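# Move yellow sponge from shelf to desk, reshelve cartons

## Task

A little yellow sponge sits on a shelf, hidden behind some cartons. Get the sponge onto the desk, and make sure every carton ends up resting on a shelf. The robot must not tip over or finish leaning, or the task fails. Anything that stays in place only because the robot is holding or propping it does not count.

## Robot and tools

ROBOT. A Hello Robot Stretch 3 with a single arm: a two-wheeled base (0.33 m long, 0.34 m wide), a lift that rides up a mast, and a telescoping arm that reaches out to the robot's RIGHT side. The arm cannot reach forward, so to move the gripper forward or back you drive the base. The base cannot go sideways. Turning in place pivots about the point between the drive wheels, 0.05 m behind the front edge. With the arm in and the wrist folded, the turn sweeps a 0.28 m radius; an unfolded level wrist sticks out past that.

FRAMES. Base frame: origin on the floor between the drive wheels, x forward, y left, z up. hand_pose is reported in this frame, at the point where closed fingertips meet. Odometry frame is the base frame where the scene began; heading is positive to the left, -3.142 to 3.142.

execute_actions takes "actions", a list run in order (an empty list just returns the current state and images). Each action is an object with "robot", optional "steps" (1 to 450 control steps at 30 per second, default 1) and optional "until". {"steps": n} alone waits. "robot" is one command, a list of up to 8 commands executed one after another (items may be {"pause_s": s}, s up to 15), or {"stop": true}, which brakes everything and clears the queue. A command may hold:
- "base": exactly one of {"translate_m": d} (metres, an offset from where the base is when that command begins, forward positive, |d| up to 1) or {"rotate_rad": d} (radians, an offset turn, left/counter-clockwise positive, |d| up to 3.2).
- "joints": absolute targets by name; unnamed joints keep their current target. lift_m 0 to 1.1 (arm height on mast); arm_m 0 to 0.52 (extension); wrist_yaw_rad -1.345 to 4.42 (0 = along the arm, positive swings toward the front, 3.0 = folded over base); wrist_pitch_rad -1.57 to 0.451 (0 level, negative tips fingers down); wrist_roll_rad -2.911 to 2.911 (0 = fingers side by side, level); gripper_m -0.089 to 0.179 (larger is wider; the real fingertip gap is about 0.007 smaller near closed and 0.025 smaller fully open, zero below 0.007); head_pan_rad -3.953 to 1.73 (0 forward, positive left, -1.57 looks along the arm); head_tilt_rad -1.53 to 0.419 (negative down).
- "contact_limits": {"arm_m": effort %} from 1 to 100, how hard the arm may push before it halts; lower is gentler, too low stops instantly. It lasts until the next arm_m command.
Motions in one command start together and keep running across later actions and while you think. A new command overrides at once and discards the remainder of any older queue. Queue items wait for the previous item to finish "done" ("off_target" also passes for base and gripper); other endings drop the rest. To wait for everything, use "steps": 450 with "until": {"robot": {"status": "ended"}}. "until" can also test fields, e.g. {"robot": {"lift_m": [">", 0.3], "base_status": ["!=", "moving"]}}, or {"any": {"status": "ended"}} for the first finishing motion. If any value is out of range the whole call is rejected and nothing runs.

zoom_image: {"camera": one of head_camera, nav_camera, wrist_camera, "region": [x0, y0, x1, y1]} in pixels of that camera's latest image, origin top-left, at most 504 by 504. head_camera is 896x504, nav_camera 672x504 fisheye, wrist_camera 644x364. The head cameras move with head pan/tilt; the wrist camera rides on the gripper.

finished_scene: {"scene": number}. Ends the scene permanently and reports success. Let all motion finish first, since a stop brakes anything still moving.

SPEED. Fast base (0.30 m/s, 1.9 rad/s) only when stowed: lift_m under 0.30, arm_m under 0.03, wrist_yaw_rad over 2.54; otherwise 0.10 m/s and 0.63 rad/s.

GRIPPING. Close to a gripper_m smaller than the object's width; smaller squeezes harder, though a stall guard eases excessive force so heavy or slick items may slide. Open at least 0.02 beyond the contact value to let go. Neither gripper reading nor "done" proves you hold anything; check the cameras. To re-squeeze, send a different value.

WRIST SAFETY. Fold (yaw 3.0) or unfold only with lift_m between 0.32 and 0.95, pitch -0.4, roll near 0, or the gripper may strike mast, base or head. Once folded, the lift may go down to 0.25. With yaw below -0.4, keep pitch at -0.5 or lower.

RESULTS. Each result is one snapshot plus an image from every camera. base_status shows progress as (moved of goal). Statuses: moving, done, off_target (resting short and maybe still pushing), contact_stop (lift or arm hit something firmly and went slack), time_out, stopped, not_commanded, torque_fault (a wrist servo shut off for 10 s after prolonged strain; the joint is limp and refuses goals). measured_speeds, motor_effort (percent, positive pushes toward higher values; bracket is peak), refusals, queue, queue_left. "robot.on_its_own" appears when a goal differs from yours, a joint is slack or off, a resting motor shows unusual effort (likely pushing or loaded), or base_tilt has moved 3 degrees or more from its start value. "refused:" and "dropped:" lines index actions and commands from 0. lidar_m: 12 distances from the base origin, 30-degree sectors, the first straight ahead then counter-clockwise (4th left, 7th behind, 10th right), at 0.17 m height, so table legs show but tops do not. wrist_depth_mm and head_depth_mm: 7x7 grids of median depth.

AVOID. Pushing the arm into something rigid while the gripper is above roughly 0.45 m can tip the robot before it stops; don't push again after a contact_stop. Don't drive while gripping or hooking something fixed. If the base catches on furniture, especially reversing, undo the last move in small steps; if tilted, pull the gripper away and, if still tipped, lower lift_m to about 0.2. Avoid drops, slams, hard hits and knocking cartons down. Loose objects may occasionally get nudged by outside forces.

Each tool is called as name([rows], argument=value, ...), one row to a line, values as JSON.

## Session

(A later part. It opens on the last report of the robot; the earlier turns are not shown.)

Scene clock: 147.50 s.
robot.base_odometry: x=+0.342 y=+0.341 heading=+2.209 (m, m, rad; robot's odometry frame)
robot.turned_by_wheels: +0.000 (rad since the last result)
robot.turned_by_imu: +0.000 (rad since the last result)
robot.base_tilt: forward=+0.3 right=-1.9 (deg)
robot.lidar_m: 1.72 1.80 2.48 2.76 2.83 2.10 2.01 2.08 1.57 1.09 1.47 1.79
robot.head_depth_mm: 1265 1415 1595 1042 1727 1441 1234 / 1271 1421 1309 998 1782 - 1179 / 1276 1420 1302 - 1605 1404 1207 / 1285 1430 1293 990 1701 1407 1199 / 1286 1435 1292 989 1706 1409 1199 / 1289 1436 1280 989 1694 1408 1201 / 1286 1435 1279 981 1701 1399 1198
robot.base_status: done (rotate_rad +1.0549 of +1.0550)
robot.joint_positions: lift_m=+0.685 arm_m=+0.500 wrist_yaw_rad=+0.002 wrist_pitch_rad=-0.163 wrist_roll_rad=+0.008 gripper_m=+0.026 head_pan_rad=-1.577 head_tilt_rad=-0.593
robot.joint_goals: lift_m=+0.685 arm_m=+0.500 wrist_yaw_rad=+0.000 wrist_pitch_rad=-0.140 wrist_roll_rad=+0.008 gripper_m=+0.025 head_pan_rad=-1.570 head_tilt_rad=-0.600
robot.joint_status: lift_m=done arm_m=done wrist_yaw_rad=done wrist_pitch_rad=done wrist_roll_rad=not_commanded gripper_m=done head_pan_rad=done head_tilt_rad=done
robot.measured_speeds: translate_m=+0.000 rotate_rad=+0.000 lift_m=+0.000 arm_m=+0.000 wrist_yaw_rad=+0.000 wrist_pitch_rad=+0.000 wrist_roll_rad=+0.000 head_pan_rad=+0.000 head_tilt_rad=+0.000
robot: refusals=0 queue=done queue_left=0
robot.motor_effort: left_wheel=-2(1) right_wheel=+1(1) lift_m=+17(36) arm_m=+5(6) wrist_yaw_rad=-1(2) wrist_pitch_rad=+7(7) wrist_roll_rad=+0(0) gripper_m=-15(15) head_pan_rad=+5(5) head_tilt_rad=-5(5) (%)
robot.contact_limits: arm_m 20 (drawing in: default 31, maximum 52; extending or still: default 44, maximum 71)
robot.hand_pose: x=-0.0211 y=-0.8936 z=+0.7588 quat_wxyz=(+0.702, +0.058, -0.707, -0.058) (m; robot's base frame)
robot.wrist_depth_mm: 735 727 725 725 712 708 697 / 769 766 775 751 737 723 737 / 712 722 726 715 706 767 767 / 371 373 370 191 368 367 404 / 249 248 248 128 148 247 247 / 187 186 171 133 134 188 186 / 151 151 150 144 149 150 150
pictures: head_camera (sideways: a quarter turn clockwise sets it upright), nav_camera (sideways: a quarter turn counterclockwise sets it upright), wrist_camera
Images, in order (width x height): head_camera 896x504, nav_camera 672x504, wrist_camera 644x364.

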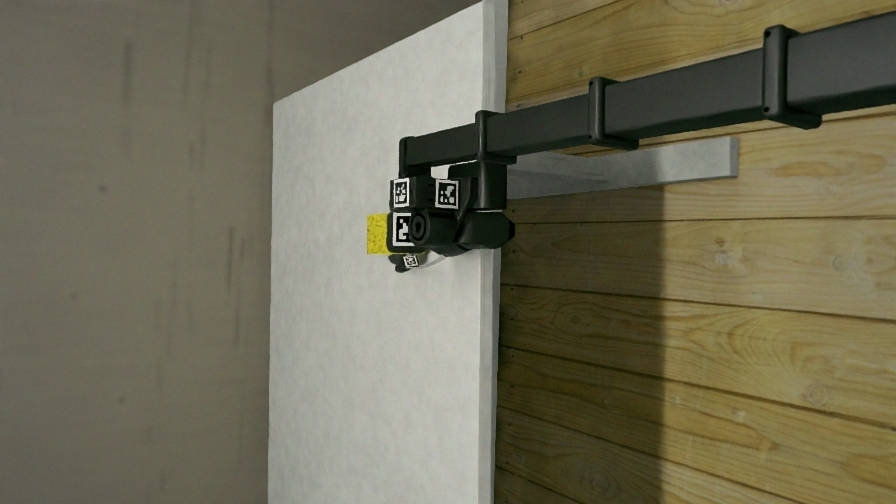

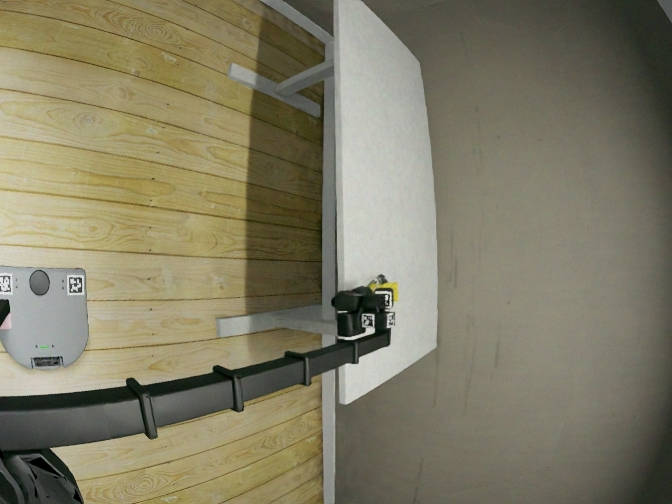

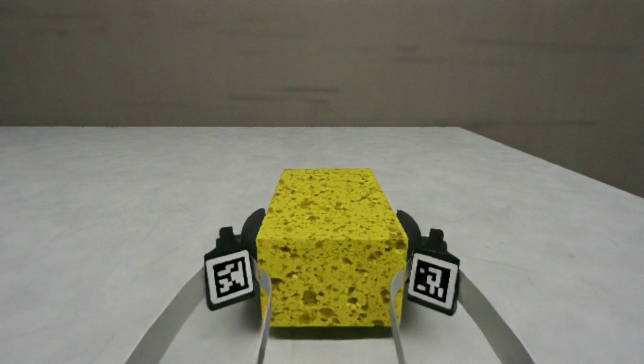

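execute_actions([
  {"robot":[{"joints":{"lift_m":0.674}},{"joints":{"gripper_m":0.11}},{"joints":{"arm_m":0.4,"lift_m":0.69}}],"steps":450,"until":{"robot":{"status":"ended"}}},
])

Scene clock: 155.70 s.
robot.base_odometry: x=+0.342 y=+0.341 heading=+2.209 (m, m, rad; robot's odometry frame)
robot.turned_by_wheels: +0.000 (rad since the last result)
robot.turned_by_imu: +0.000 (rad since the last result)
robot.base_tilt: forward=+0.3 right=-1.9 (deg)
robot.lidar_m: 1.72 1.80 2.48 2.76 2.84 2.10 2.01 2.08 1.58 1.10 1.48 1.78
robot.head_depth_mm: 1273 1416 1592 1039 1712 1422 1253 / 1270 1419 1309 1000 1777 - 1206 / 1285 1416 1306 1033 1569 1409 1205 / 1279 1416 1300 991 1652 1413 1202 / 1278 1428 1288 986 1698 1406 1198 / 1291 1434 1290 982 1691 1401 1202 / 1287 1441 1280 979 1685 1402 1198
robot.base_status: done (rotate_rad +1.0549 of +1.0550)
robot.joint_positions: lift_m=+0.690 arm_m=+0.400 wrist_yaw_rad=+0.002 wrist_pitch_rad=-0.162 wrist_roll_rad=+0.008 gripper_m=+0.110 head_pan_rad=-1.577 head_tilt_rad=-0.593
robot.joint_goals: lift_m=+0.690 arm_m=+0.400 wrist_yaw_rad=+0.000 wrist_pitch_rad=-0.140 wrist_roll_rad=+0.008 gripper_m=+0.110 head_pan_rad=-1.570 head_tilt_rad=-0.600
robot.joint_status: lift_m=done arm_m=done wrist_yaw_rad=done wrist_pitch_rad=done wrist_roll_rad=not_commanded gripper_m=done head_pan_rad=done head_tilt_rad=done
robot.measured_speeds: translate_m=+0.000 rotate_rad=+0.000 lift_m=+0.000 arm_m=+0.000 wrist_yaw_rad=+0.000 wrist_pitch_rad=+0.000 wrist_roll_rad=+0.000 head_pan_rad=+0.000 head_tilt_rad=+0.000
robot: refusals=0 queue=done queue_left=0
robot.motor_effort: left_wheel=-1(2) right_wheel=+1(2) lift_m=+36(37) arm_m=-5(7) wrist_yaw_rad=-1(1) wrist_pitch_rad=+7(7) wrist_roll_rad=+0(0) gripper_m=+0(94) head_pan_rad=+3(4) head_tilt_rad=-4(3) (%)
robot.hand_pose: x=-0.0211 y=-0.7943 z=+0.7632 quat_wxyz=(+0.702, +0.058, -0.707, -0.057) (m; robot's base frame)
robot.wrist_depth_mm: 825 831 833 801 788 784 779 / 880 848 847 855 837 830 812 / 757 762 757 781 746 873 849 / 386 384 383 244 385 383 887 / 260 259 276 234 257 259 257 / 195 199 195 193 193 203 194 / 157 156 156 156 155 153 157
pictures: head_camera (sideways: a quarter turn clockwise sets it upright), nav_camera (sideways: a quarter turn counterclockwise sets it upright), wrist_camera
Images, in order (width x height): head_camera 896x504, nav_camera 672x504, wrist_camera 644x364.

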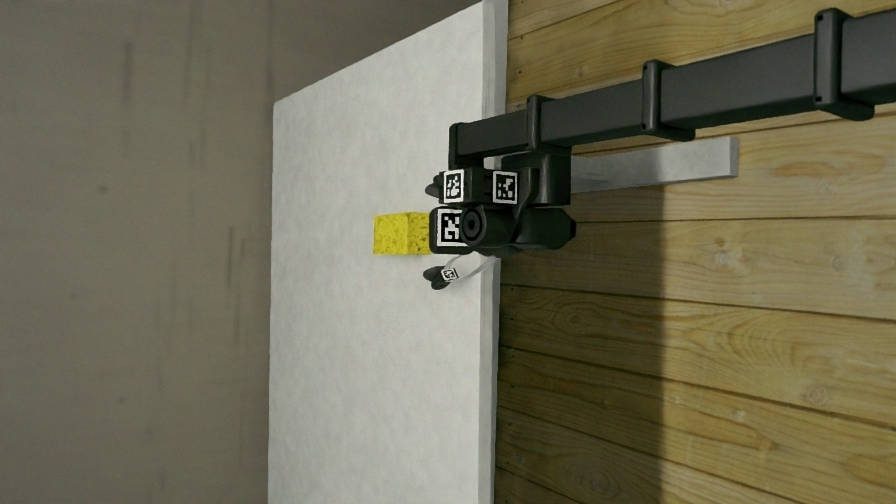

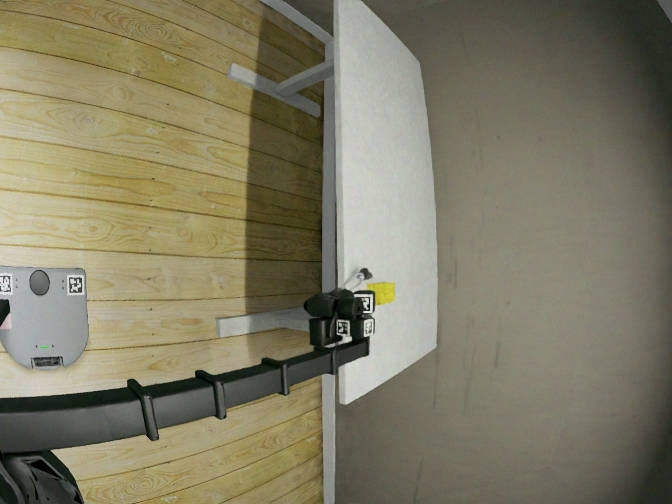

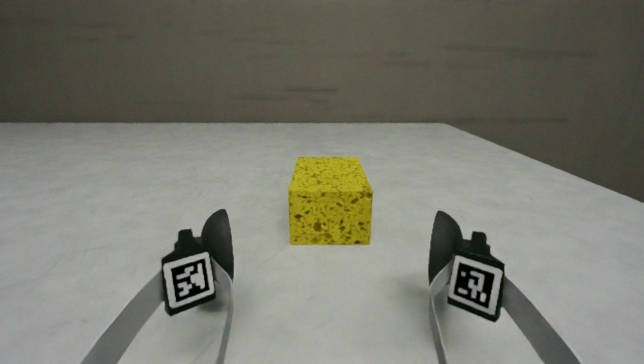

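finished_scene(scene=2)

The scene is finished: the task was done.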